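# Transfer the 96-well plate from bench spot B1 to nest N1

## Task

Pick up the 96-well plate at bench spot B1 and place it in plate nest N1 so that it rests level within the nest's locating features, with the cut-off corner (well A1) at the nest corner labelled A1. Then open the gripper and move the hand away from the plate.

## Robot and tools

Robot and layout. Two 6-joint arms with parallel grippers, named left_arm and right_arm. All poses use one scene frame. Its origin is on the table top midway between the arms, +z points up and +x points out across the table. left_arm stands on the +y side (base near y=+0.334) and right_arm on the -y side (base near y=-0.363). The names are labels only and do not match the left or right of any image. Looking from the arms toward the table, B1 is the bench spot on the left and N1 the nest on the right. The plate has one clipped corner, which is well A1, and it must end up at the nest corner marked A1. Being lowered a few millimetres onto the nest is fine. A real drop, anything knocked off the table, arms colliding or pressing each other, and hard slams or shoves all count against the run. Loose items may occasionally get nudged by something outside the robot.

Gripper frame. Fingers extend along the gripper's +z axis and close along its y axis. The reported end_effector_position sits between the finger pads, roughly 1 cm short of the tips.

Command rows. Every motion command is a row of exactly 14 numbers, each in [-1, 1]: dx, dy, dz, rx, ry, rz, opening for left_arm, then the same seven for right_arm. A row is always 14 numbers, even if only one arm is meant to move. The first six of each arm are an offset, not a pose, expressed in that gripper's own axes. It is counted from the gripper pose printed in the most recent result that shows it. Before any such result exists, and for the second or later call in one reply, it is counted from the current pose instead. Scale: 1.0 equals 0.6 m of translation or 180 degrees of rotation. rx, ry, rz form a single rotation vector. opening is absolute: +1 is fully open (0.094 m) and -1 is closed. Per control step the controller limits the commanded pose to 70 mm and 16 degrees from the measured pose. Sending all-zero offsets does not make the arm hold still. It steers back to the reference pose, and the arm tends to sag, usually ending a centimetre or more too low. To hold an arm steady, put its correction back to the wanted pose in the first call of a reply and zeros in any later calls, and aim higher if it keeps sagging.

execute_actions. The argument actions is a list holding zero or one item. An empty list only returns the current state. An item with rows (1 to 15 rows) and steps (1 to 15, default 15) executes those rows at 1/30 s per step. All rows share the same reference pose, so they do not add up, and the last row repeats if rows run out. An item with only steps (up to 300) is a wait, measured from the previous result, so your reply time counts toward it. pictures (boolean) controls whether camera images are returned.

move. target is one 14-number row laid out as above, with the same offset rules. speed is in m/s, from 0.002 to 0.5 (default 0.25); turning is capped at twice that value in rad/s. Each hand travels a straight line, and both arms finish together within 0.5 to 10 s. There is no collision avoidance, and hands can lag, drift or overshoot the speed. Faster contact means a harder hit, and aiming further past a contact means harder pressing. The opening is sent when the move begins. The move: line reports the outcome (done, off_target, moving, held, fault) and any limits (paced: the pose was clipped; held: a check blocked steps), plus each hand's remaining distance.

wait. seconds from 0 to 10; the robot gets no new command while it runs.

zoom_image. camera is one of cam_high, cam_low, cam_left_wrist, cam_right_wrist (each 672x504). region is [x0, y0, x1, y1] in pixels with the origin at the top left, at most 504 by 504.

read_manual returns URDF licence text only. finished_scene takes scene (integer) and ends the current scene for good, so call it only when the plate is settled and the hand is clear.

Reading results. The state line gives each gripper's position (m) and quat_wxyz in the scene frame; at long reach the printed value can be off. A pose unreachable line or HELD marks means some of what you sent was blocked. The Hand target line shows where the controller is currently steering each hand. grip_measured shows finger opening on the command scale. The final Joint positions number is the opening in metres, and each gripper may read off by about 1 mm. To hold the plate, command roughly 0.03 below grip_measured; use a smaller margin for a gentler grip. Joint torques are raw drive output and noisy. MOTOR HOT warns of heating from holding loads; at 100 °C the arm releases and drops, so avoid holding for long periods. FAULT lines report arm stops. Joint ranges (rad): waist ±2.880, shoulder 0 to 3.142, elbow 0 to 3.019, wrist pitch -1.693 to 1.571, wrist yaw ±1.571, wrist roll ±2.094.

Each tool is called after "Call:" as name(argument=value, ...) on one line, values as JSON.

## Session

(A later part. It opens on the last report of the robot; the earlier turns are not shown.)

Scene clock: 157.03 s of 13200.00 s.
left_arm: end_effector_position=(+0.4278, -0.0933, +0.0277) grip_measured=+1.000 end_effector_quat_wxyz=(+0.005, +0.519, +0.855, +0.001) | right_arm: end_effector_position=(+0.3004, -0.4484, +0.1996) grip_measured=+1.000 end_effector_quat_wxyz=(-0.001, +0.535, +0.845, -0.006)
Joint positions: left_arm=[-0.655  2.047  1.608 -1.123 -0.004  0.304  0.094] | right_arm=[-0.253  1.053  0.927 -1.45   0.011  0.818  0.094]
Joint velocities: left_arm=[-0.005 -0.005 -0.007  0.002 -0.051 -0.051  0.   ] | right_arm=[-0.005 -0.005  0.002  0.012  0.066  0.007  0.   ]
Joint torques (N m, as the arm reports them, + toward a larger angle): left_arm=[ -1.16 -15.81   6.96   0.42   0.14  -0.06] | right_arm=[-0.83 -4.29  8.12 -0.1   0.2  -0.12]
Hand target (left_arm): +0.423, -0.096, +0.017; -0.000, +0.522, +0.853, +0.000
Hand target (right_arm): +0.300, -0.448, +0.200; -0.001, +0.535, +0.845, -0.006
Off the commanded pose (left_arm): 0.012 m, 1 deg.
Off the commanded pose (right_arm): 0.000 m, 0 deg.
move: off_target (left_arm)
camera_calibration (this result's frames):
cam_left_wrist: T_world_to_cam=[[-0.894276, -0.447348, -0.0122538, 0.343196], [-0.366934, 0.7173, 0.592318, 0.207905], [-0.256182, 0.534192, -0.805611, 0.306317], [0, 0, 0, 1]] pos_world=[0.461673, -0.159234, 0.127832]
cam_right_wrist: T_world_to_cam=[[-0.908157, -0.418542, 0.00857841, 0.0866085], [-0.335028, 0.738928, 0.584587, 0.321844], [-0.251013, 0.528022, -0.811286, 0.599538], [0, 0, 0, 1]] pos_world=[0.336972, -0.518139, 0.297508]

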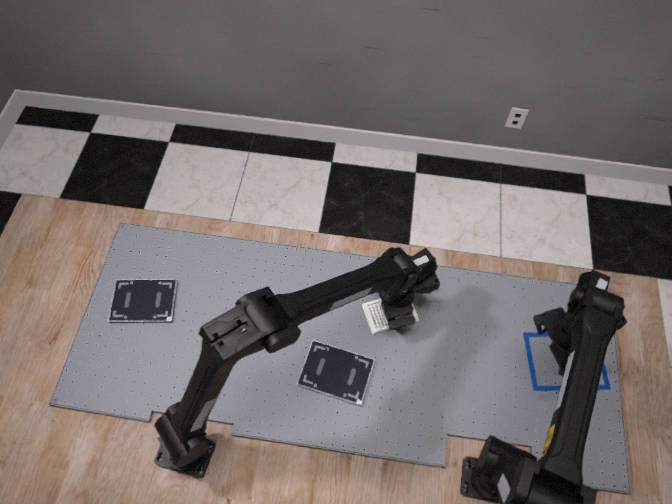

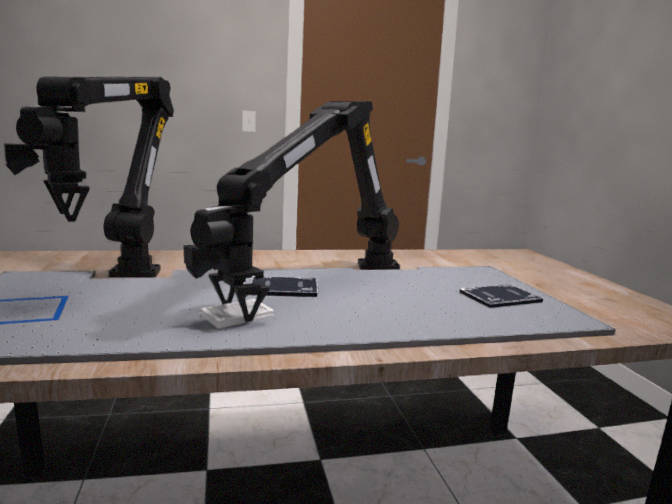

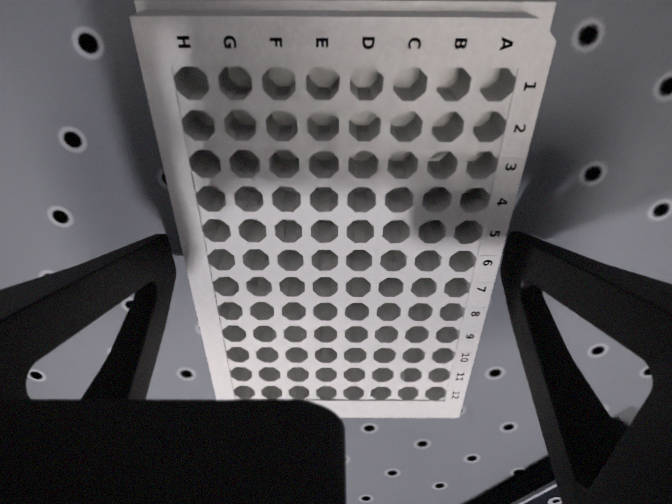

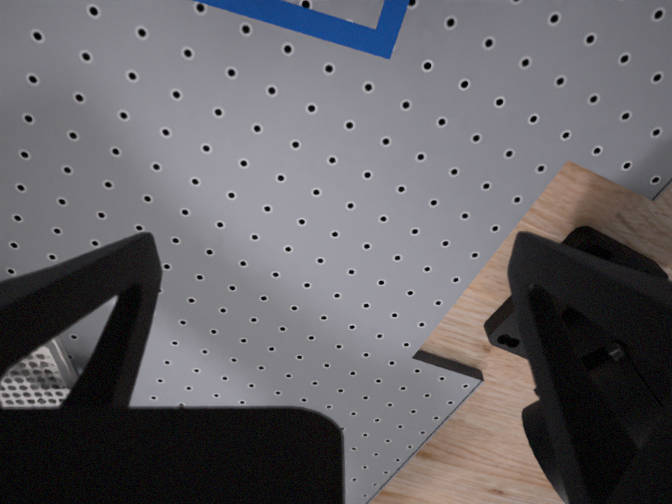

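Call:
move(target=[0,-0.010,0.0235,0.002,0.0025,0.003,1, 0,0,0,0,0,0,1], speed=0.02)

Call:
execute_actions(actions=[{"rows":[[0,0,0,0,0,0,0.95,0,0,0,0,0,0,1],[0,0,0,0,0,0,0.9,0,0,0,0,0,0,1],[0,0,0,0,0,0,0.86,0,0,0,0,0,0,1],[0,0,0,0,0,0,0.83,0,0,0,0,0,0,1],[0,0,0,0,0,0,0.81,0,0,0,0,0,0,1],[0,0,0,0,0,0,0.79,0,0,0,0,0,0,1],[0,0,0,0,0,0,0.775,0,0,0,0,0,0,1],[0,0,0,0,0,0,0.76,0,0,0,0,0,0,1],[0,0,0,0,0,0,0.75,0,0,0,0,0,0,1],[0,0,0,0,0,0,0.74,0,0,0,0,0,0,1],[0,0,0,0,0,0,0.73,0,0,0,0,0,0,1],[0,0,0,0,0,0,0.72,0,0,0,0,0,0,1],[0,0,0,0,0,0,0.715,0,0,0,0,0,0,1]],"steps":15}])

Scene clock: 164.60 s of 13200.00 s.
left_arm: end_effector_position=(+0.4289, -0.0948, +0.0277) grip_measured=+1.000 end_effector_quat_wxyz=(+0.008, +0.519, +0.855, +0.000) | right_arm: end_effector_position=(+0.3004, -0.4484, +0.1996) grip_measured=+1.000 end_effector_quat_wxyz=(-0.001, +0.535, +0.845, -0.006)
Joint positions: left_arm=[-0.655  2.047  1.608 -1.116 -0.004  0.304  0.094] | right_arm=[-0.253  1.053  0.927 -1.45   0.011  0.818  0.094]
Joint velocities: left_arm=[-0.005  0.015 -0.012  0.012  0.007 -0.037  0.   ] | right_arm=[-0.015 -0.015 -0.022 -0.002 -0.007 -0.022  0.   ]
Joint torques (N m, as the arm reports them, + toward a larger angle): left_arm=[ -1.2  -15.6    6.62   0.39   0.1   -0.04] | right_arm=[-0.76 -4.3   8.15 -0.11  0.21 -0.11]
Hand target (left_arm): +0.422, -0.096, +0.014; -0.000, +0.523, +0.852, +0.001
Hand target (right_arm): +0.300, -0.448, +0.200; -0.001, +0.535, +0.845, -0.006
Off the commanded pose (left_arm): 0.016 m, 1 deg.
Off the commanded pose (right_arm): 0.000 m, 0 deg.
After step 90, 3.57 s passed at rest.
move: off_target (left_arm)
camera_calibration (this result's frames):
cam_left_wrist: T_world_to_cam=[[-0.894378, -0.447075, -0.0145321, 0.343671], [-0.369675, 0.720467, 0.586742, 0.210947], [-0.251848, 0.530142, -0.809643, 0.305245], [0, 0, 0, 1]] pos_world=[0.462229, -0.160157, 0.128362]
cam_right_wrist: T_world_to_cam=[[-0.908157, -0.418542, 0.00857841, 0.0866085], [-0.335028, 0.738928, 0.584587, 0.321844], [-0.251013, 0.528022, -0.811286, 0.599538], [0, 0, 0, 1]] pos_world=[0.336972, -0.518139, 0.297508]

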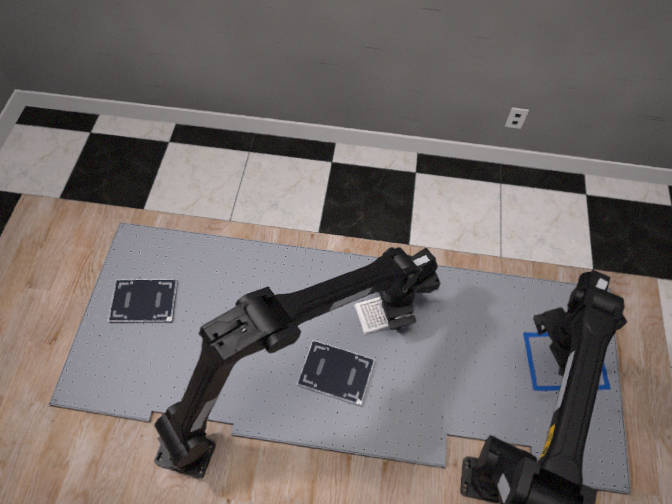

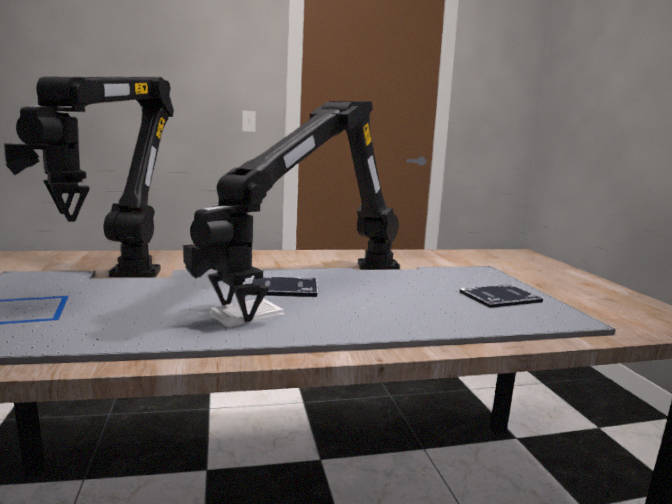

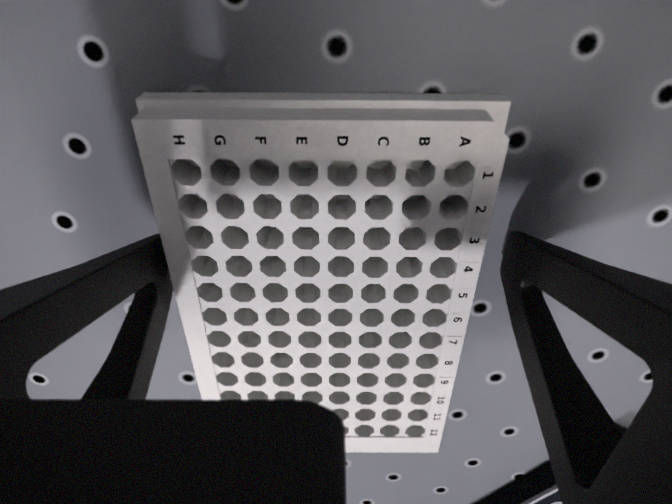

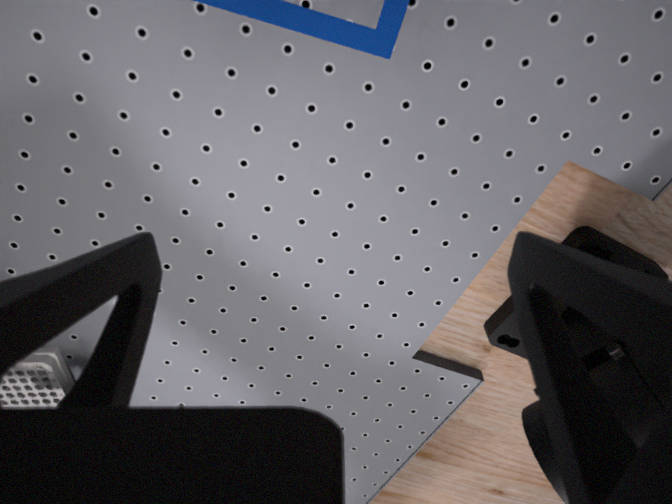

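Scene clock: 165.10 s of 13200.00 s.
left_arm: end_effector_position=(+0.4289, -0.0948, +0.0277) grip_measured=+0.736 end_effector_quat_wxyz=(+0.008, +0.519, +0.855, +0.000) | right_arm: end_effector_position=(+0.3004, -0.4484, +0.1996) grip_measured=+1.000 end_effector_quat_wxyz=(-0.001, +0.535, +0.845, -0.006)
Joint positions: left_arm=[-0.655  2.047  1.608 -1.116 -0.004  0.304  0.082] | right_arm=[-0.253  1.053  0.927 -1.45   0.011  0.818  0.094]
Joint velocities: left_arm=[ 0.015 -0.015  0.002 -0.007 -0.022  0.066 -0.   ] | right_arm=[-0.015 -0.024 -0.002 -0.017  0.037 -0.066  0.   ]
Joint torques (N m, as the arm reports them, + toward a larger angle): left_arm=[ -0.48 -16.98   7.46   0.    -0.04  -0.05] | right_arm=[-0.71 -4.25  8.15 -0.11  0.21 -0.12]
Hand target (left_arm): +0.429, -0.095, +0.028; +0.008, +0.519, +0.855, +0.000
Hand target (right_arm): +0.300, -0.448, +0.200; -0.001, +0.535, +0.845, -0.006
Off the commanded pose (left_arm): 0.000 m, 0 deg.
Off the commanded pose (right_arm): 0.000 m, 0 deg.
Steps of this call (steps 1 to 15: all 15 steps of this action). Readings (end_effector_position):
1: left_arm (+0.4289, -0.0948, +0.0277) | right_arm (+0.3004, -0.4484, +0.1996)
2: left_arm (+0.4289, -0.0948, +0.0277) | right_arm (+0.3004, -0.4484, +0.1996)
4: left_arm (+0.4289, -0.0948, +0.0277) | right_arm (+0.3004, -0.4484, +0.1996)
8: left_arm (+0.4289, -0.0948, +0.0277) | right_arm (+0.3004, -0.4484, +0.1996)
15: the state above
camera_calibration (this result's frames):
cam_left_wrist: T_world_to_cam=[[-0.894378, -0.447075, -0.0145321, 0.343671], [-0.369675, 0.720467, 0.586742, 0.210947], [-0.251848, 0.530142, -0.809643, 0.305245], [0, 0, 0, 1]] pos_world=[0.462229, -0.160157, 0.128362]
cam_right_wrist: T_world_to_cam=[[-0.908157, -0.418542, 0.00857841, 0.0866085], [-0.335028, 0.738928, 0.584587, 0.321844], [-0.251013, 0.528022, -0.811286, 0.599538], [0, 0, 0, 1]] pos_world=[0.336972, -0.518139, 0.297508]

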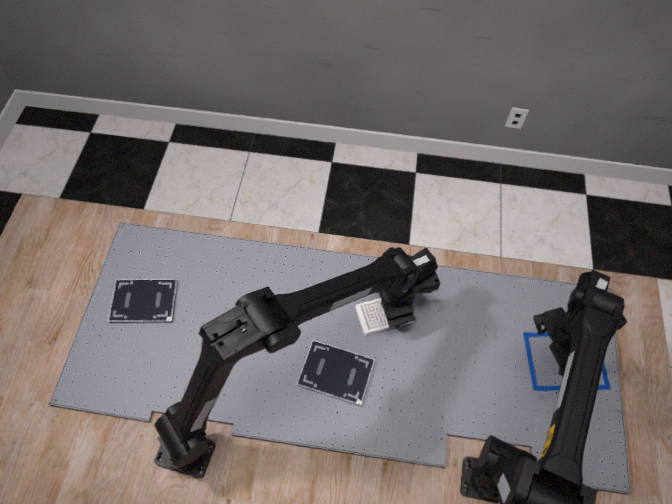

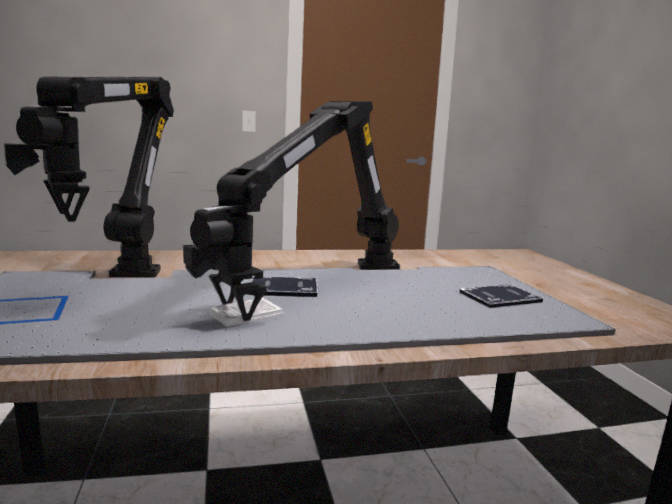

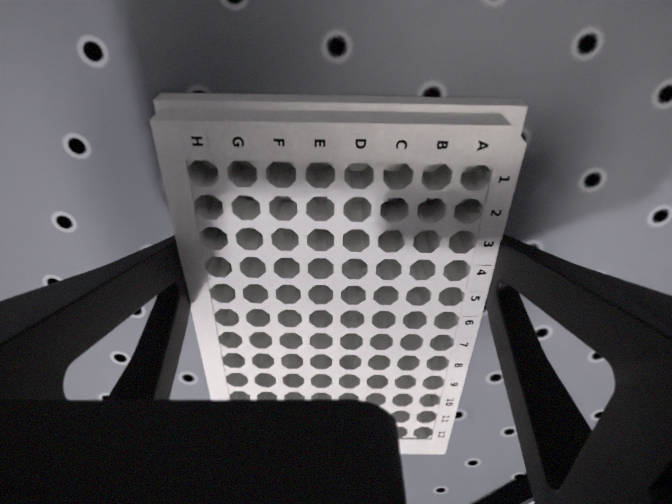

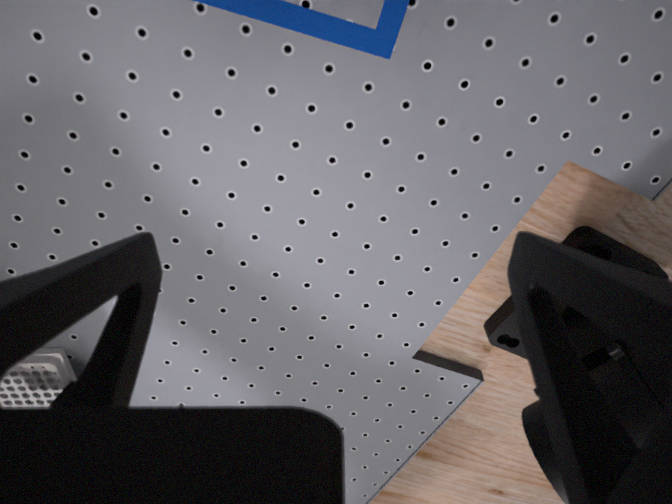

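Call:
execute_actions(actions=[{"rows":[[0,0,0,0,0,0,0.8,0,0,0,0,0,0,1],[0,0,0,0,0,0,0.9,0,0,0,0,0,0,1],[0,0,0,0,0,0,1,0,0,0,0,0,0,1]],"steps":6}], pictures=false)

Call:
move(target=[0.037,0.006,0.003,0.0026,0.0044,0,1, 0,0,0,0,0,0,1], speed=0.03)

Scene clock: 172.50 s of 13200.00 s.
left_arm: end_effector_position=(+0.4289, -0.0948, +0.0277) grip_measured=+1.000 end_effector_quat_wxyz=(+0.008, +0.519, +0.855, +0.000) | right_arm: end_effector_position=(+0.3004, -0.4484, +0.1996) grip_measured=+1.000 end_effector_quat_wxyz=(-0.001, +0.535, +0.845, -0.006)
Joint positions: left_arm=[-0.655  2.047  1.608 -1.116 -0.004  0.304  0.094] | right_arm=[-0.253  1.053  0.927 -1.45   0.011  0.818  0.094]
Joint velocities: left_arm=[-0.005 -0.005 -0.002  0.002  0.022 -0.007  0.   ] | right_arm=[-0.024 -0.015  0.007  0.012  0.037 -0.051  0.   ]
Joint torques (N m, as the arm reports them, + toward a larger angle): left_arm=[ -0.47 -17.03   7.43   0.    -0.04  -0.05] | right_arm=[-0.78 -4.27  8.16 -0.12  0.2  -0.12]
Hand target (left_arm): +0.429, -0.095, +0.028; +0.008, +0.519, +0.855, +0.000
Hand target (right_arm): +0.300, -0.448, +0.200; -0.001, +0.535, +0.845, -0.006
Off the commanded pose (left_arm): 0.000 m, 0 deg.
Off the commanded pose (right_arm): 0.000 m, 0 deg.
Steps of this call (steps 1 to 90: nothing new was sent; then 4.20 s passed at rest; steps 91 to 96: all 6 steps of this action). Readings (end_effector_position):
91: left_arm (+0.4289, -0.0948, +0.0277) | right_arm (+0.3004, -0.4484, +0.1996)
92: left_arm (+0.4289, -0.0948, +0.0277) | right_arm (+0.3004, -0.4484, +0.1996)
94: left_arm (+0.4289, -0.0948, +0.0277) | right_arm (+0.3004, -0.4484, +0.1996)
96: the state above

Scene clock: 173.77 s of 13200.00 s.
left_arm: end_effector_position=(+0.4202, -0.0772, +0.0232) grip_measured=+1.000 end_effector_quat_wxyz=(-0.004, +0.518, +0.855, +0.003) | right_arm: end_effector_position=(+0.3004, -0.4484, +0.1996) grip_measured=+1.000 end_effector_quat_wxyz=(-0.001, +0.535, +0.845, -0.006)
Joint positions: left_arm=[-0.644  2.023  1.554 -1.111 -0.004  0.313  0.094] | right_arm=[-0.253  1.053  0.927 -1.45   0.011  0.818  0.094]
Joint velocities: left_arm=[-0.005  0.005 -0.002 -0.012  0.022 -0.037  0.   ] | right_arm=[-0.015 -0.005 -0.027 -0.012 -0.066 -0.037  0.   ]
Joint torques (N m, as the arm reports them, + toward a larger angle): left_arm=[  0.33 -17.38   6.42   0.31   0.13   0.04] | right_arm=[-0.79 -4.29  8.12 -0.11  0.2  -0.12]
Hand target (left_arm): +0.422, -0.073, +0.025; +0.000, +0.519, +0.855, +0.000
Hand target (right_arm): +0.300, -0.448, +0.200; -0.001, +0.535, +0.845, -0.006
Off the commanded pose (left_arm): 0.005 m, 1 deg.
Off the commanded pose (right_arm): 0.000 m, 0 deg.
move: done
camera_calibration (this result's frames):
cam_left_wrist: T_world_to_cam=[[-0.893712, -0.448593, -0.00652823, 0.343142], [-0.360384, 0.70916, 0.605983, 0.192548], [-0.26721, 0.543927, -0.795451, 0.297247], [0, 0, 0, 1]] pos_world=[0.455489, -0.144297, 0.122005]
cam_right_wrist: T_world_to_cam=[[-0.908157, -0.418542, 0.00857841, 0.0866085], [-0.335028, 0.738928, 0.584587, 0.321844], [-0.251013, 0.528022, -0.811286, 0.599538], [0, 0, 0, 1]] pos_world=[0.336972, -0.518139, 0.297508]

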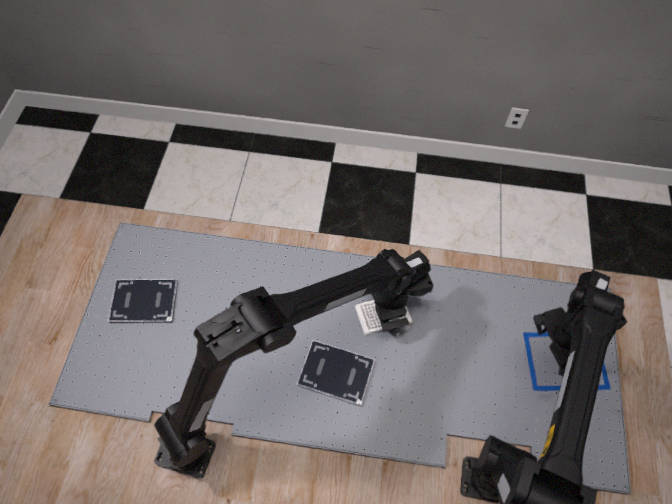

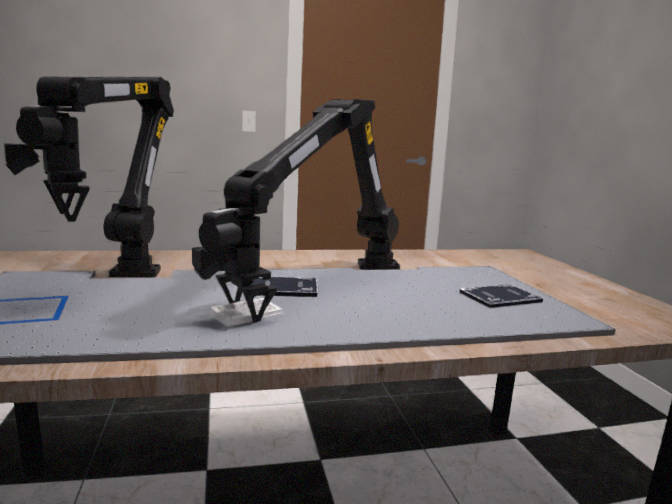

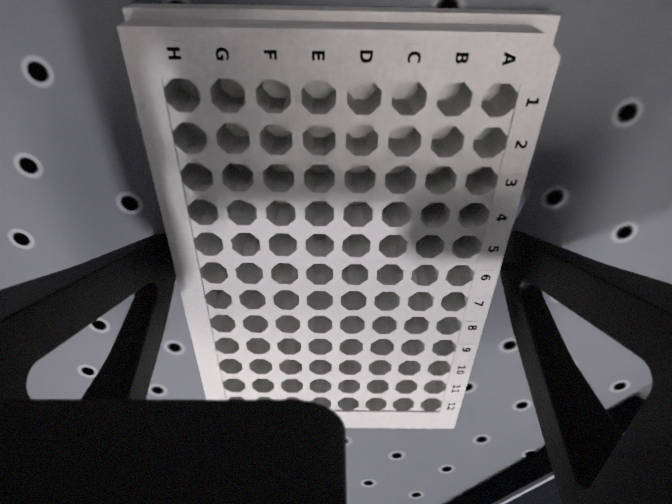

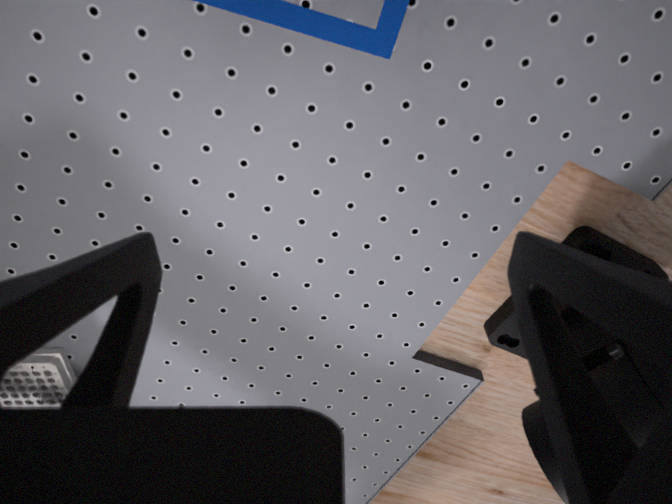

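Call:
execute_actions(actions=[{"rows":[[0,0,0,0,0,0,0.95,0,0,0,0,0,0,1],[0,0,0,0,0,0,0.9,0,0,0,0,0,0,1],[0,0,0,0,0,0,0.86,0,0,0,0,0,0,1],[0,0,0,0,0,0,0.83,0,0,0,0,0,0,1],[0,0,0,0,0,0,0.81,0,0,0,0,0,0,1],[0,0,0,0,0,0,0.79,0,0,0,0,0,0,1],[0,0,0,0,0,0,0.775,0,0,0,0,0,0,1],[0,0,0,0,0,0,0.76,0,0,0,0,0,0,1],[0,0,0,0,0,0,0.75,0,0,0,0,0,0,1],[0,0,0,0,0,0,0.74,0,0,0,0,0,0,1],[0,0,0,0,0,0,0.73,0,0,0,0,0,0,1],[0,0,0,0,0,0,0.72,0,0,0,0,0,0,1],[0,0,0,0,0,0,0.71,0,0,0,0,0,0,1],[0,0,0,0,0,0,0.703,0,0,0,0,0,0,1]],"steps":15}])

Scene clock: 184.70 s of 13200.00 s.
left_arm: end_effector_position=(+0.4202, -0.0772, +0.0232) grip_measured=+0.772 end_effector_quat_wxyz=(-0.004, +0.518, +0.855, +0.003) | right_arm: end_effector_position=(+0.3004, -0.4484, +0.1996) grip_measured=+1.000 end_effector_quat_wxyz=(-0.001, +0.535, +0.845, -0.006)
Joint positions: left_arm=[-0.644  2.023  1.554 -1.111 -0.004  0.313  0.083] | right_arm=[-0.253  1.053  0.927 -1.45   0.011  0.818  0.094]
Joint velocities: left_arm=[-0.015  0.005 -0.012  0.027  0.081  0.022  0.   ] | right_arm=[-0.005 -0.005 -0.007 -0.007 -0.051  0.022  0.   ]
Joint torques (N m, as the arm reports them, + toward a larger angle): left_arm=[ -0.48 -16.54   7.31  -0.02  -0.04  -0.05] | right_arm=[-0.75 -4.2   8.15 -0.11  0.2  -0.12]
Hand target (left_arm): +0.420, -0.077, +0.023; -0.004, +0.518, +0.855, +0.003
Hand target (right_arm): +0.300, -0.448, +0.200; -0.001, +0.535, +0.845, -0.006
Off the commanded pose (left_arm): 0.000 m, 0 deg.
Off the commanded pose (right_arm): 0.000 m, 0 deg.
Steps of this call (steps 1 to 90: nothing new was sent; then 7.43 s passed at rest; steps 91 to 105: all 15 steps of this action). Readings (end_effector_position):
91: left_arm (+0.4202, -0.0772, +0.0232) | right_arm (+0.3004, -0.4484, +0.1996)
92: left_arm (+0.4202, -0.0772, +0.0232) | right_arm (+0.3004, -0.4484, +0.1996)
94: left_arm (+0.4202, -0.0772, +0.0232) | right_arm (+0.3004, -0.4484, +0.1996)
98: left_arm (+0.4202, -0.0772, +0.0232) | right_arm (+0.3004, -0.4484, +0.1996)
105: the state above
camera_calibration (this result's frames):
cam_left_wrist: T_world_to_cam=[[-0.893712, -0.448593, -0.00652823, 0.343142], [-0.360384, 0.70916, 0.605983, 0.192548], [-0.26721, 0.543927, -0.795451, 0.297247], [0, 0, 0, 1]] pos_world=[0.455489, -0.144297, 0.122005]
cam_right_wrist: T_world_to_cam=[[-0.908157, -0.418542, 0.00857841, 0.0866085], [-0.335028, 0.738928, 0.584587, 0.321844], [-0.251013, 0.528022, -0.811286, 0.599538], [0, 0, 0, 1]] pos_world=[0.336972, -0.518139, 0.297508]

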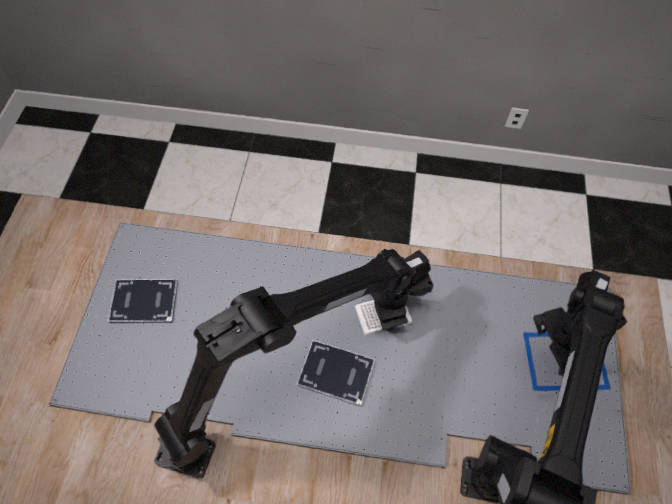

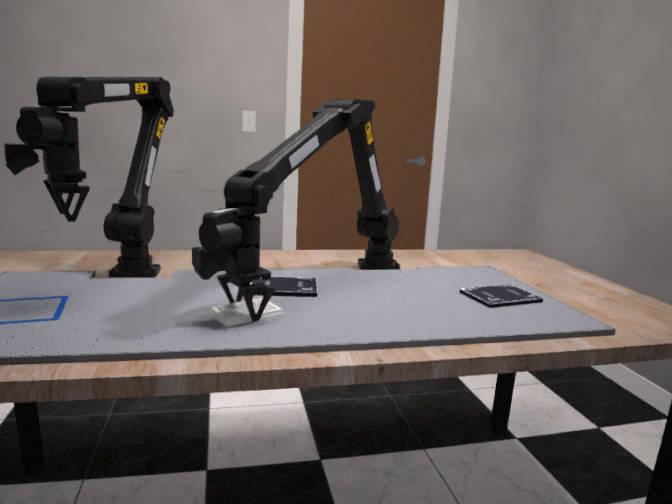

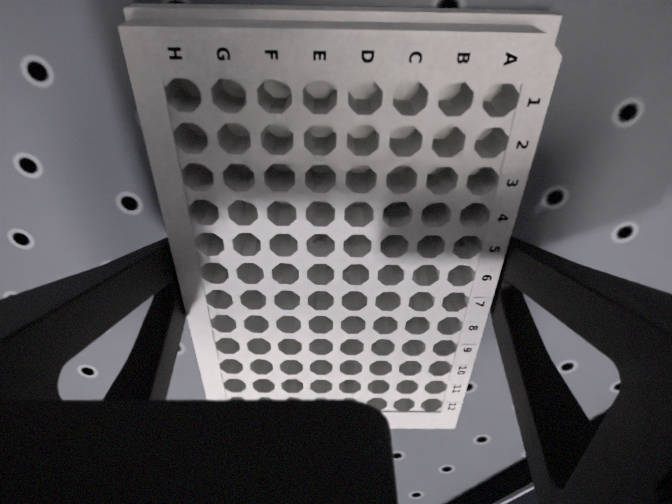

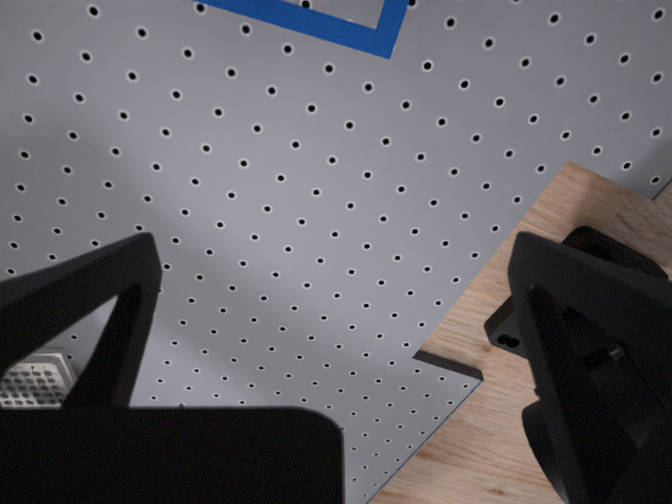

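Call:
execute_actions(actions=[{"rows":[[0,0,0,0,0,0,0.8,0,0,0,0,0,0,1],[0,0,0,0,0,0,0.9,0,0,0,0,0,0,1],[0,0,0,0,0,0,0.9,0,0,0,0,0,0,1],[0.001,0,-0.003,0,0,0,0.9,0,0,0,0,0,0,1],[0.002,0,-0.006,0,0,0,0.9,0,0,0,0,0,0,1],[0.003,0,-0.009,0,0,0,0.9,0,0,0,0,0,0,1],[0.004,0,-0.012,0,0,0,0.9,0,0,0,0,0,0,1],[0.004,0,-0.015,0,0,0,0.9,0,0,0,0,0,0,1]],"steps":15}], pictures=false)

Scene clock: 191.37 s of 13200.00 s.
left_arm: end_effector_position=(+0.4194, -0.0764, +0.0234) grip_measured=+0.898 end_effector_quat_wxyz=(-0.006, +0.518, +0.855, +0.004) | right_arm: end_effector_position=(+0.3004, -0.4484, +0.1996) grip_measured=+1.000 end_effector_quat_wxyz=(-0.001, +0.535, +0.845, -0.006)
Joint positions: left_arm=[-0.644  2.023  1.554 -1.116 -0.004  0.313  0.089] | right_arm=[-0.253  1.053  0.927 -1.45   0.011  0.818  0.094]
Joint velocities: left_arm=[-0.005 -0.005 -0.012  0.007 -0.037  0.037 -0.001] | right_arm=[-0.005 -0.005 -0.002  0.022  0.022  0.022  0.   ]
Joint torques (N m, as the arm reports them, + toward a larger angle): left_arm=[ -0.32 -17.72   7.3   -0.39  -0.04  -0.03] | right_arm=[-0.8  -4.29  8.14 -0.09  0.21 -0.11]
Hand target (left_arm): +0.419, -0.075, +0.032; -0.004, +0.518, +0.855, +0.003
Hand target (right_arm): +0.300, -0.448, +0.200; -0.001, +0.535, +0.845, -0.006
Off the commanded pose (left_arm): 0.009 m, 0 deg.
Off the commanded pose (right_arm): 0.000 m, 0 deg.
Steps of this call (steps 1 to 90: nothing new was sent; then 3.17 s passed at rest; steps 91 to 105: all 15 steps of this action). Readings (end_effector_position):
91: left_arm (+0.4202, -0.0772, +0.0232) | right_arm (+0.3004, -0.4484, +0.1996)
92: left_arm (+0.4202, -0.0772, +0.0232) | right_arm (+0.3004, -0.4484, +0.1996)
94: left_arm (+0.4202, -0.0772, +0.0232) | right_arm (+0.3004, -0.4484, +0.1996)
98: left_arm (+0.4201, -0.0771, +0.0234) | right_arm (+0.3004, -0.4484, +0.1996)
105: the state above

Call:
execute_actions(actions=[{"rows":[[0,0,-0.016,0,-0.004,0,0.9,0,0,0,0,0,0,1],[0,0,-0.018,0,-0.006,0,0.9,0,0,0,0,0,0,1],[0,0,-0.020,0,-0.008,0,0.9,0,0,0,0,0,0,1],[0,0,-0.022,0,-0.0095,0,0.9,0,0,0,0,0,0,1]],"steps":15}], pictures=false)

Scene clock: 198.47 s of 13200.00 s.
left_arm: end_effector_position=(+0.4177, -0.0760, +0.0282) grip_measured=+0.898 end_effector_quat_wxyz=(-0.004, +0.518, +0.855, +0.000) | right_arm: end_effector_position=(+0.3004, -0.4484, +0.1996) grip_measured=+1.000 end_effector_quat_wxyz=(-0.001, +0.535, +0.845, -0.006)
Joint positions: left_arm=[-0.644  2.01   1.548 -1.116  0.001  0.313  0.089] | right_arm=[-0.253  1.053  0.927 -1.45   0.011  0.818  0.094]
Joint velocities: left_arm=[-0.005  0.005  0.012 -0.042  0.007  0.051  0.   ] | right_arm=[-0.024 -0.024 -0.007 -0.012 -0.051 -0.066  0.   ]
Joint torques (N m, as the arm reports them, + toward a larger angle): left_arm=[ -0.2  -17.77   6.79   0.3    0.15  -0.02] | right_arm=[-0.8  -4.23  8.11 -0.11  0.2  -0.12]
Hand target (left_arm): +0.419, -0.076, +0.036; +0.006, +0.518, +0.855, -0.004
Hand target (right_arm): +0.300, -0.448, +0.200; -0.001, +0.535, +0.845, -0.006
Off the commanded pose (left_arm): 0.009 m, 1 deg.
Off the commanded pose (right_arm): 0.000 m, 0 deg.
Steps of this call (steps 1 to 90: nothing new was sent; then 3.60 s passed at rest; steps 91 to 105: all 15 steps of this action). Readings (end_effector_position):
91: left_arm (+0.4194, -0.0764, +0.0234) | right_arm (+0.3004, -0.4484, +0.1996)
92: left_arm (+0.4193, -0.0765, +0.0236) | right_arm (+0.3004, -0.4484, +0.1996)
94: left_arm (+0.4185, -0.0765, +0.0240) | right_arm (+0.3004, -0.4484, +0.1996)
98: left_arm (+0.4175, -0.0757, +0.0262) | right_arm (+0.3004, -0.4484, +0.1996)
105: the state above

Call:
execute_actions(actions=[{"rows":[[0.002,0.002,-0.011,-0.001,-0.006,0,0.9,0,0,0,0,0,0,1],[0.004,0.002,-0.009,-0.001,-0.005,0,0.9,0,0,0,0,0,0,1],[0.005,0.002,-0.0075,-0.001,-0.0043,0,0.9,0,0,0,0,0,0,1]],"steps":12}])

Scene clock: 211.03 s of 13200.00 s.
left_arm: end_effector_position=(+0.4148, -0.0731, +0.0251) grip_measured=+0.898 end_effector_quat_wxyz=(-0.008, +0.518, +0.855, +0.001) | right_arm: end_effector_position=(+0.3004, -0.4484, +0.1996) grip_measured=+1.000 end_effector_quat_wxyz=(-0.001, +0.535, +0.845, -0.006)
Joint positions: left_arm=[-0.644  2.008  1.536 -1.114  0.001  0.313  0.089] | right_arm=[-0.253  1.053  0.927 -1.45   0.011  0.818  0.094]
Joint velocities: left_arm=[-0.015 -0.005 -0.002 -0.002 -0.051  0.022 -0.001] | right_arm=[ 0.005 -0.015 -0.007 -0.017 -0.037  0.081  0.   ]
Joint torques (N m, as the arm reports them, + toward a larger angle): left_arm=[ -0.16 -17.85   6.83   0.31   0.02  -0.01] | right_arm=[-0.78 -4.36  8.13 -0.11  0.2  -0.11]
Hand target (left_arm): +0.417, -0.073, +0.033; +0.003, +0.518, +0.855, -0.002
Hand target (right_arm): +0.300, -0.448, +0.200; -0.001, +0.535, +0.845, -0.006
Off the commanded pose (left_arm): 0.008 m, 1 deg.
Off the commanded pose (right_arm): 0.000 m, 0 deg.
Steps of this call (steps 1 to 90: nothing new was sent; then 9.17 s passed at rest; steps 91 to 102: all 12 steps of this action). Readings (end_effector_position):
91: left_arm (+0.4176, -0.0759, +0.0279) | right_arm (+0.3004, -0.4484, +0.1996)
92: left_arm (+0.4172, -0.0755, +0.0277) | right_arm (+0.3004, -0.4484, +0.1996)
94: left_arm (+0.4160, -0.0743, +0.0266) | right_arm (+0.3004, -0.4484, +0.1996)
98: left_arm (+0.4148, -0.0731, +0.0251) | right_arm (+0.3004, -0.4484, +0.1996)
102: the state above
camera_calibration (this result's frames):
cam_left_wrist: T_world_to_cam=[[-0.893708, -0.448649, 0.000619678, 0.339909], [-0.355345, 0.708688, 0.609501, 0.184254], [-0.273891, 0.544496, -0.792785, 0.297865], [0, 0, 0, 1]] pos_world=[0.450836, -0.140265, 0.123629]
cam_right_wrist: T_world_to_cam=[[-0.908157, -0.418542, 0.00857841, 0.0866085], [-0.335028, 0.738928, 0.584587, 0.321844], [-0.251013, 0.528022, -0.811286, 0.599538], [0, 0, 0, 1]] pos_world=[0.336972, -0.518139, 0.297508]

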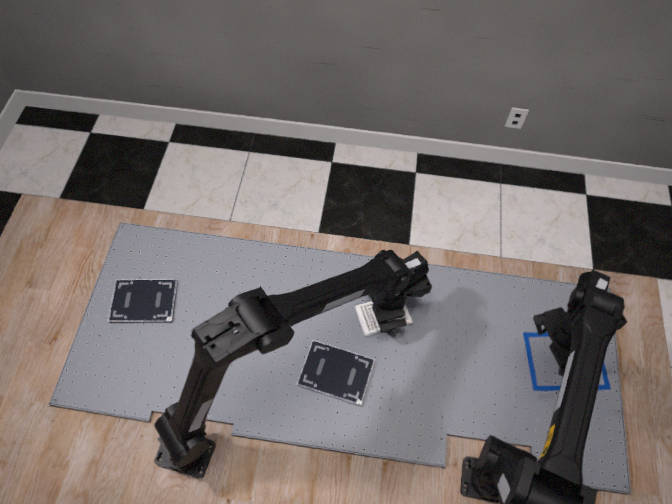

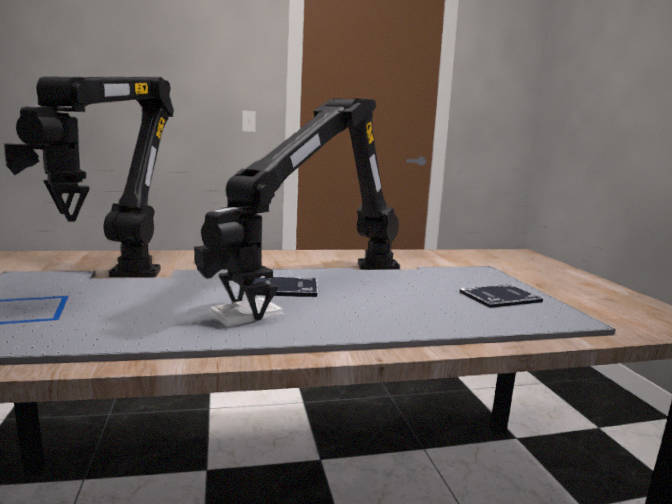

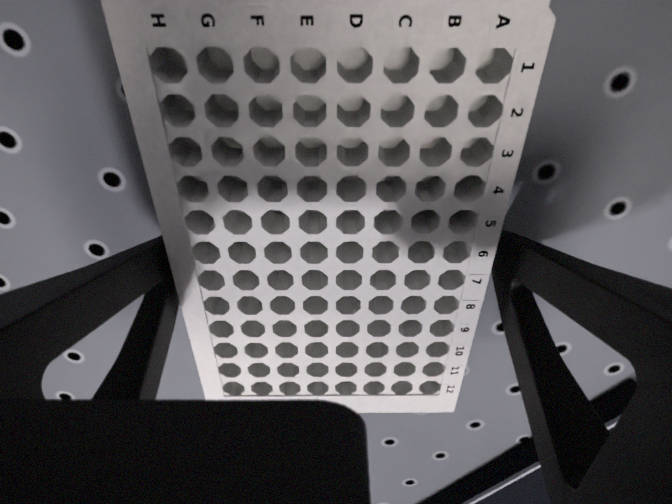

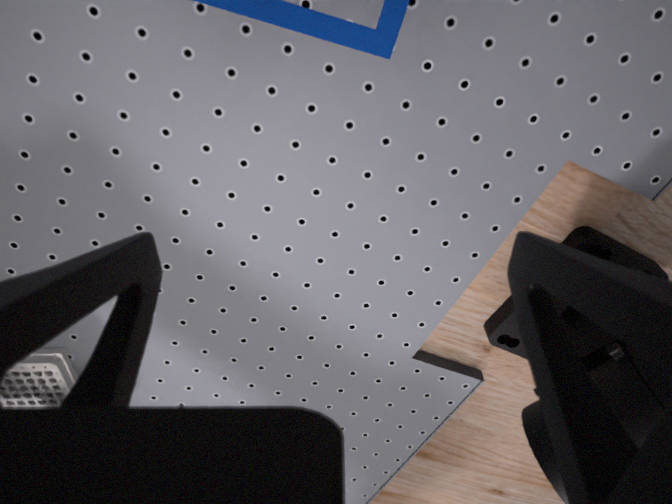

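Call:
execute_actions(actions=[{"rows":[[0,0,0,0,0,0,0.87,0,0,0,0,0,0,1],[0,0,0,0,0,0,0.85,0,0,0,0,0,0,1],[0,0,0,0,0,0,0.83,0,0,0,0,0,0,1],[0,0,0,0,0,0,0.81,0,0,0,0,0,0,1],[0,0,0,0,0,0,0.79,0,0,0,0,0,0,1],[0,0,0,0,0,0,0.775,0,0,0,0,0,0,1],[0,0,0,0,0,0,0.76,0,0,0,0,0,0,1],[0,0,0,0,0,0,0.75,0,0,0,0,0,0,1],[0,0,0,0,0,0,0.74,0,0,0,0,0,0,1],[0,0,0,0,0,0,0.73,0,0,0,0,0,0,1],[0,0,0,0,0,0,0.72,0,0,0,0,0,0,1],[0,0,0,0,0,0,0.71,0,0,0,0,0,0,1],[0,0,0,0,0,0,0.703,0,0,0,0,0,0,1]],"steps":15}])

Scene clock: 218.67 s of 13200.00 s.
left_arm: end_effector_position=(+0.4148, -0.0731, +0.0251) grip_measured=+0.756 end_effector_quat_wxyz=(-0.008, +0.518, +0.855, +0.001) | right_arm: end_effector_position=(+0.3004, -0.4484, +0.1996) grip_measured=+1.000 end_effector_quat_wxyz=(-0.001, +0.535, +0.845, -0.006)
Joint positions: left_arm=[-0.644  2.008  1.536 -1.114  0.001  0.313  0.082] | right_arm=[-0.253  1.053  0.927 -1.45   0.011  0.818  0.094]
Joint velocities: left_arm=[-0.015 -0.015  0.007 -0.012 -0.022  0.007 -0.   ] | right_arm=[-0.024 -0.005 -0.002  0.012 -0.007 -0.007  0.   ]
Joint torques (N m, as the arm reports them, + toward a larger angle): left_arm=[ -0.44 -16.33   7.29  -0.04  -0.03  -0.05] | right_arm=[-0.87 -4.3   8.14 -0.11  0.2  -0.12]
Hand target (left_arm): +0.415, -0.073, +0.025; -0.008, +0.518, +0.855, +0.001
Hand target (right_arm): +0.300, -0.448, +0.200; -0.001, +0.535, +0.845, -0.006
Off the commanded pose (left_arm): 0.000 m, 0 deg.
Off the commanded pose (right_arm): 0.000 m, 0 deg.
Steps of this call (steps 1 to 90: nothing new was sent; then 4.13 s passed at rest; steps 91 to 105: all 15 steps of this action). Readings (end_effector_position):
91: left_arm (+0.4148, -0.0731, +0.0251) | right_arm (+0.3004, -0.4484, +0.1996)
92: left_arm (+0.4148, -0.0731, +0.0251) | right_arm (+0.3004, -0.4484, +0.1996)
94: left_arm (+0.4148, -0.0731, +0.0251) | right_arm (+0.3004, -0.4484, +0.1996)
98: left_arm (+0.4148, -0.0731, +0.0251) | right_arm (+0.3004, -0.4484, +0.1996)
105: the state above
camera_calibration (this result's frames):
cam_left_wrist: T_world_to_cam=[[-0.893708, -0.448649, 0.000619678, 0.339909], [-0.355345, 0.708688, 0.609501, 0.184254], [-0.273891, 0.544496, -0.792785, 0.297865], [0, 0, 0, 1]] pos_world=[0.450836, -0.140265, 0.123629]
cam_right_wrist: T_world_to_cam=[[-0.908157, -0.418542, 0.00857841, 0.0866085], [-0.335028, 0.738928, 0.584587, 0.321844], [-0.251013, 0.528022, -0.811286, 0.599538], [0, 0, 0, 1]] pos_world=[0.336972, -0.518139, 0.297508]

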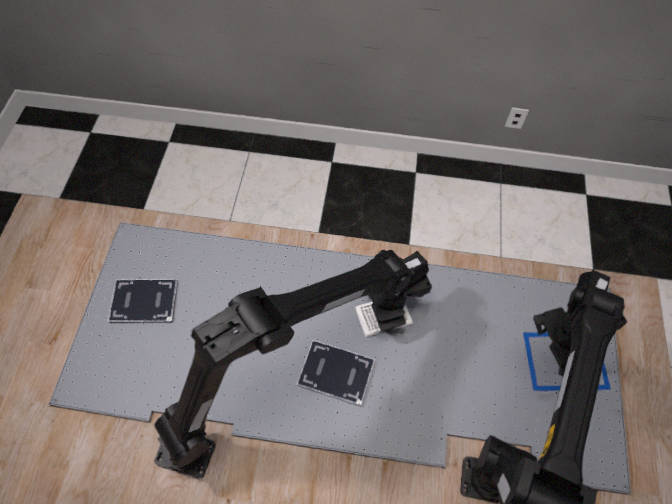

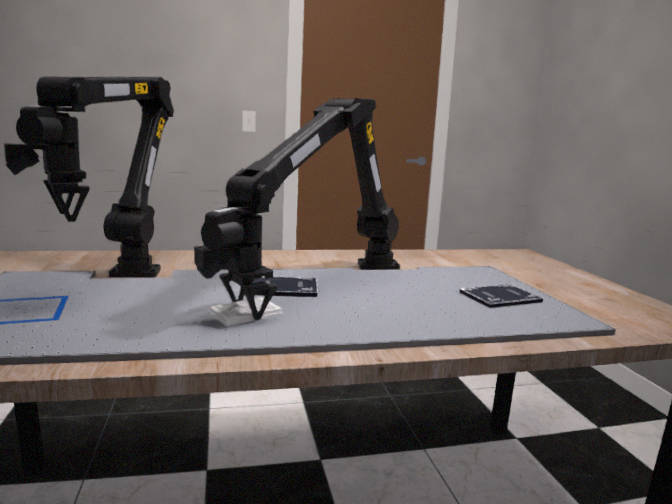

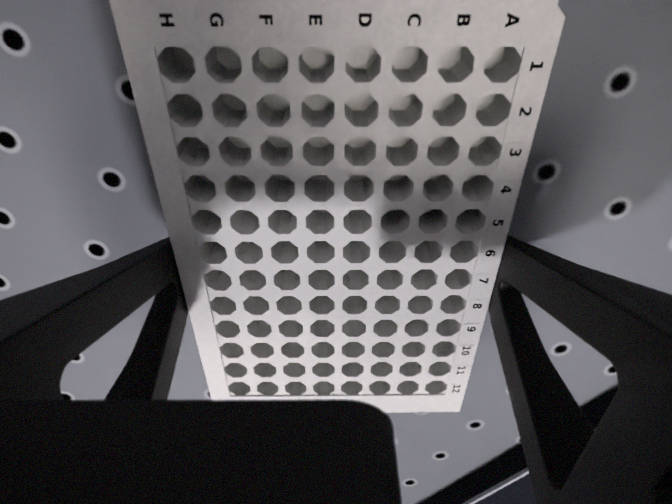

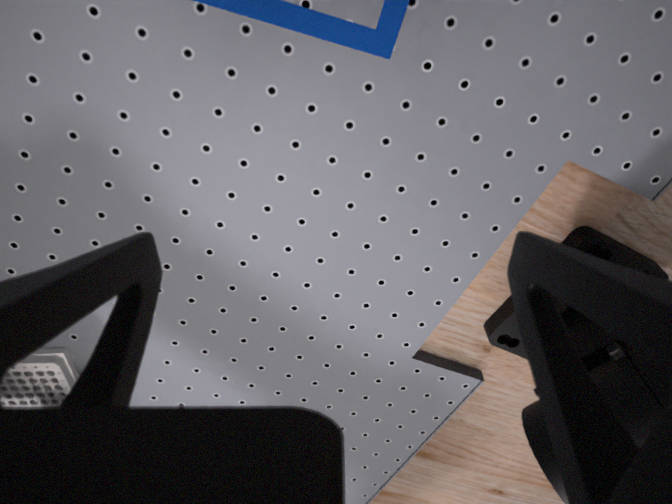

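Call:
move(target=[-0.02,0.005,-0.15,-0.002,-0.017,0,0.72, 0,0,0,0,0,0,1], speed=0.07)

Scene clock: 224.37 s of 13200.00 s.
left_arm: end_effector_position=(+0.4100, -0.0699, +0.0870) grip_measured=+0.756 end_effector_quat_wxyz=(-0.011, +0.518, +0.855, -0.001) | right_arm: end_effector_position=(+0.3004, -0.4484, +0.1996) grip_measured=+1.000 end_effector_quat_wxyz=(-0.001, +0.535, +0.845, -0.006)
Joint positions: left_arm=[-0.644  1.934  1.593 -1.251  0.008  0.313  0.082] | right_arm=[-0.253  1.053  0.927 -1.45   0.011  0.818  0.094]
Joint velocities: left_arm=[-0.005 -0.005  0.012 -0.007 -0.007  0.007  0.   ] | right_arm=[-0.005 -0.005  0.007 -0.007  0.037 -0.007  0.   ]
Joint torques (N m, as the arm reports them, + toward a larger angle): left_arm=[ -0.2  -17.43  11.53  -0.37   0.15  -0.02] | right_arm=[-0.85 -4.21  8.12 -0.09  0.2  -0.11]
Hand target (left_arm): +0.423, -0.081, +0.115; +0.017, +0.518, +0.855, -0.010
Hand target (right_arm): +0.300, -0.448, +0.200; -0.001, +0.535, +0.845, -0.006
Off the commanded pose (left_arm): 0.034 m, 3 deg.
Off the commanded pose (right_arm): 0.000 m, 0 deg.
After step 90, 1.03 s passed at rest.
move: off_target (left_arm)
camera_calibration (this result's frames):
cam_left_wrist: T_world_to_cam=[[-0.893614, -0.448754, 0.00860339, 0.336256], [-0.350161, 0.70902, 0.61211, 0.140262], [-0.280786, 0.543977, -0.790726, 0.346505], [0, 0, 0, 1]] pos_world=[0.446891, -0.137043, 0.185242]
cam_right_wrist: T_world_to_cam=[[-0.908157, -0.418542, 0.00857841, 0.0866085], [-0.335028, 0.738928, 0.584587, 0.321844], [-0.251013, 0.528022, -0.811286, 0.599538], [0, 0, 0, 1]] pos_world=[0.336972, -0.518139, 0.297508]

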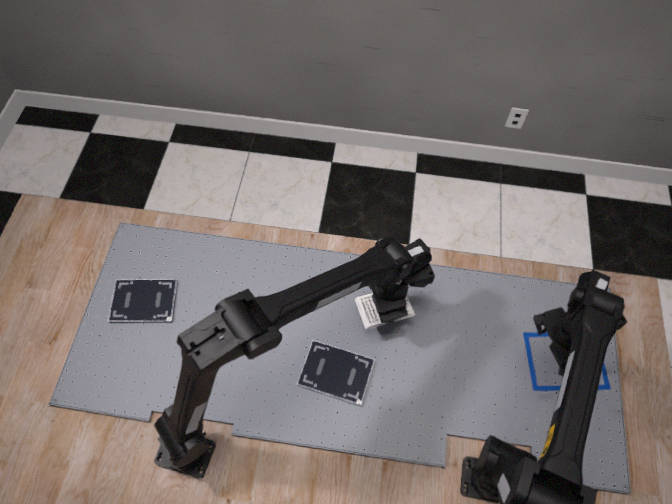

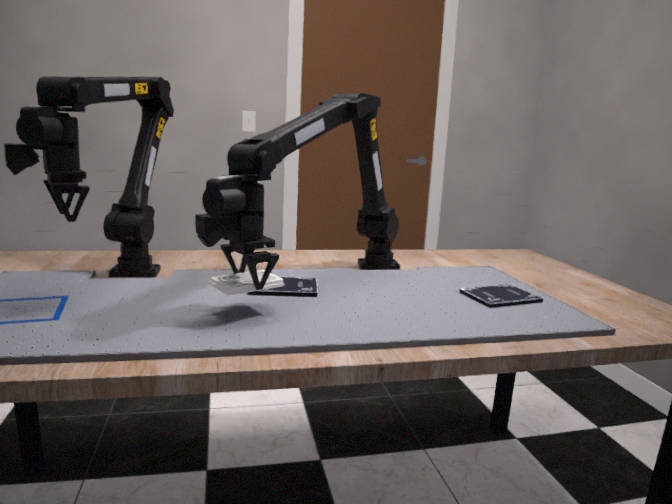

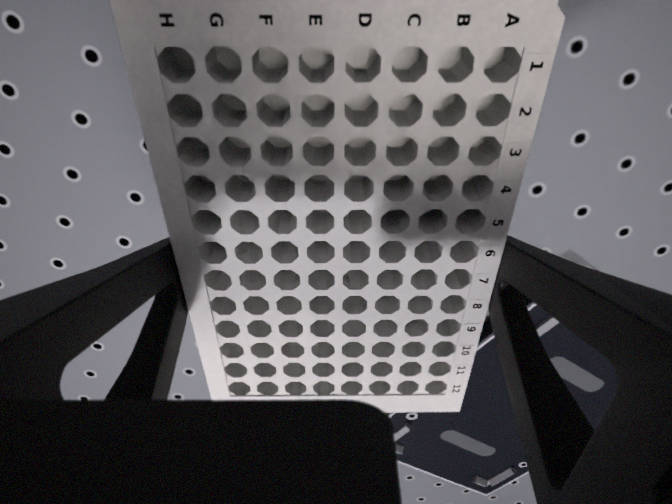

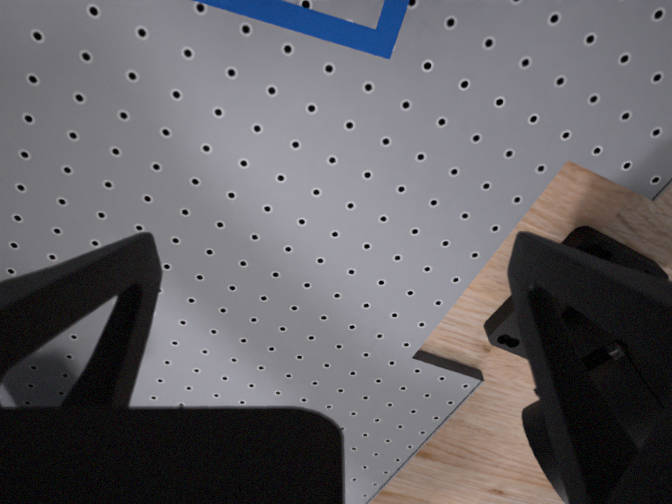

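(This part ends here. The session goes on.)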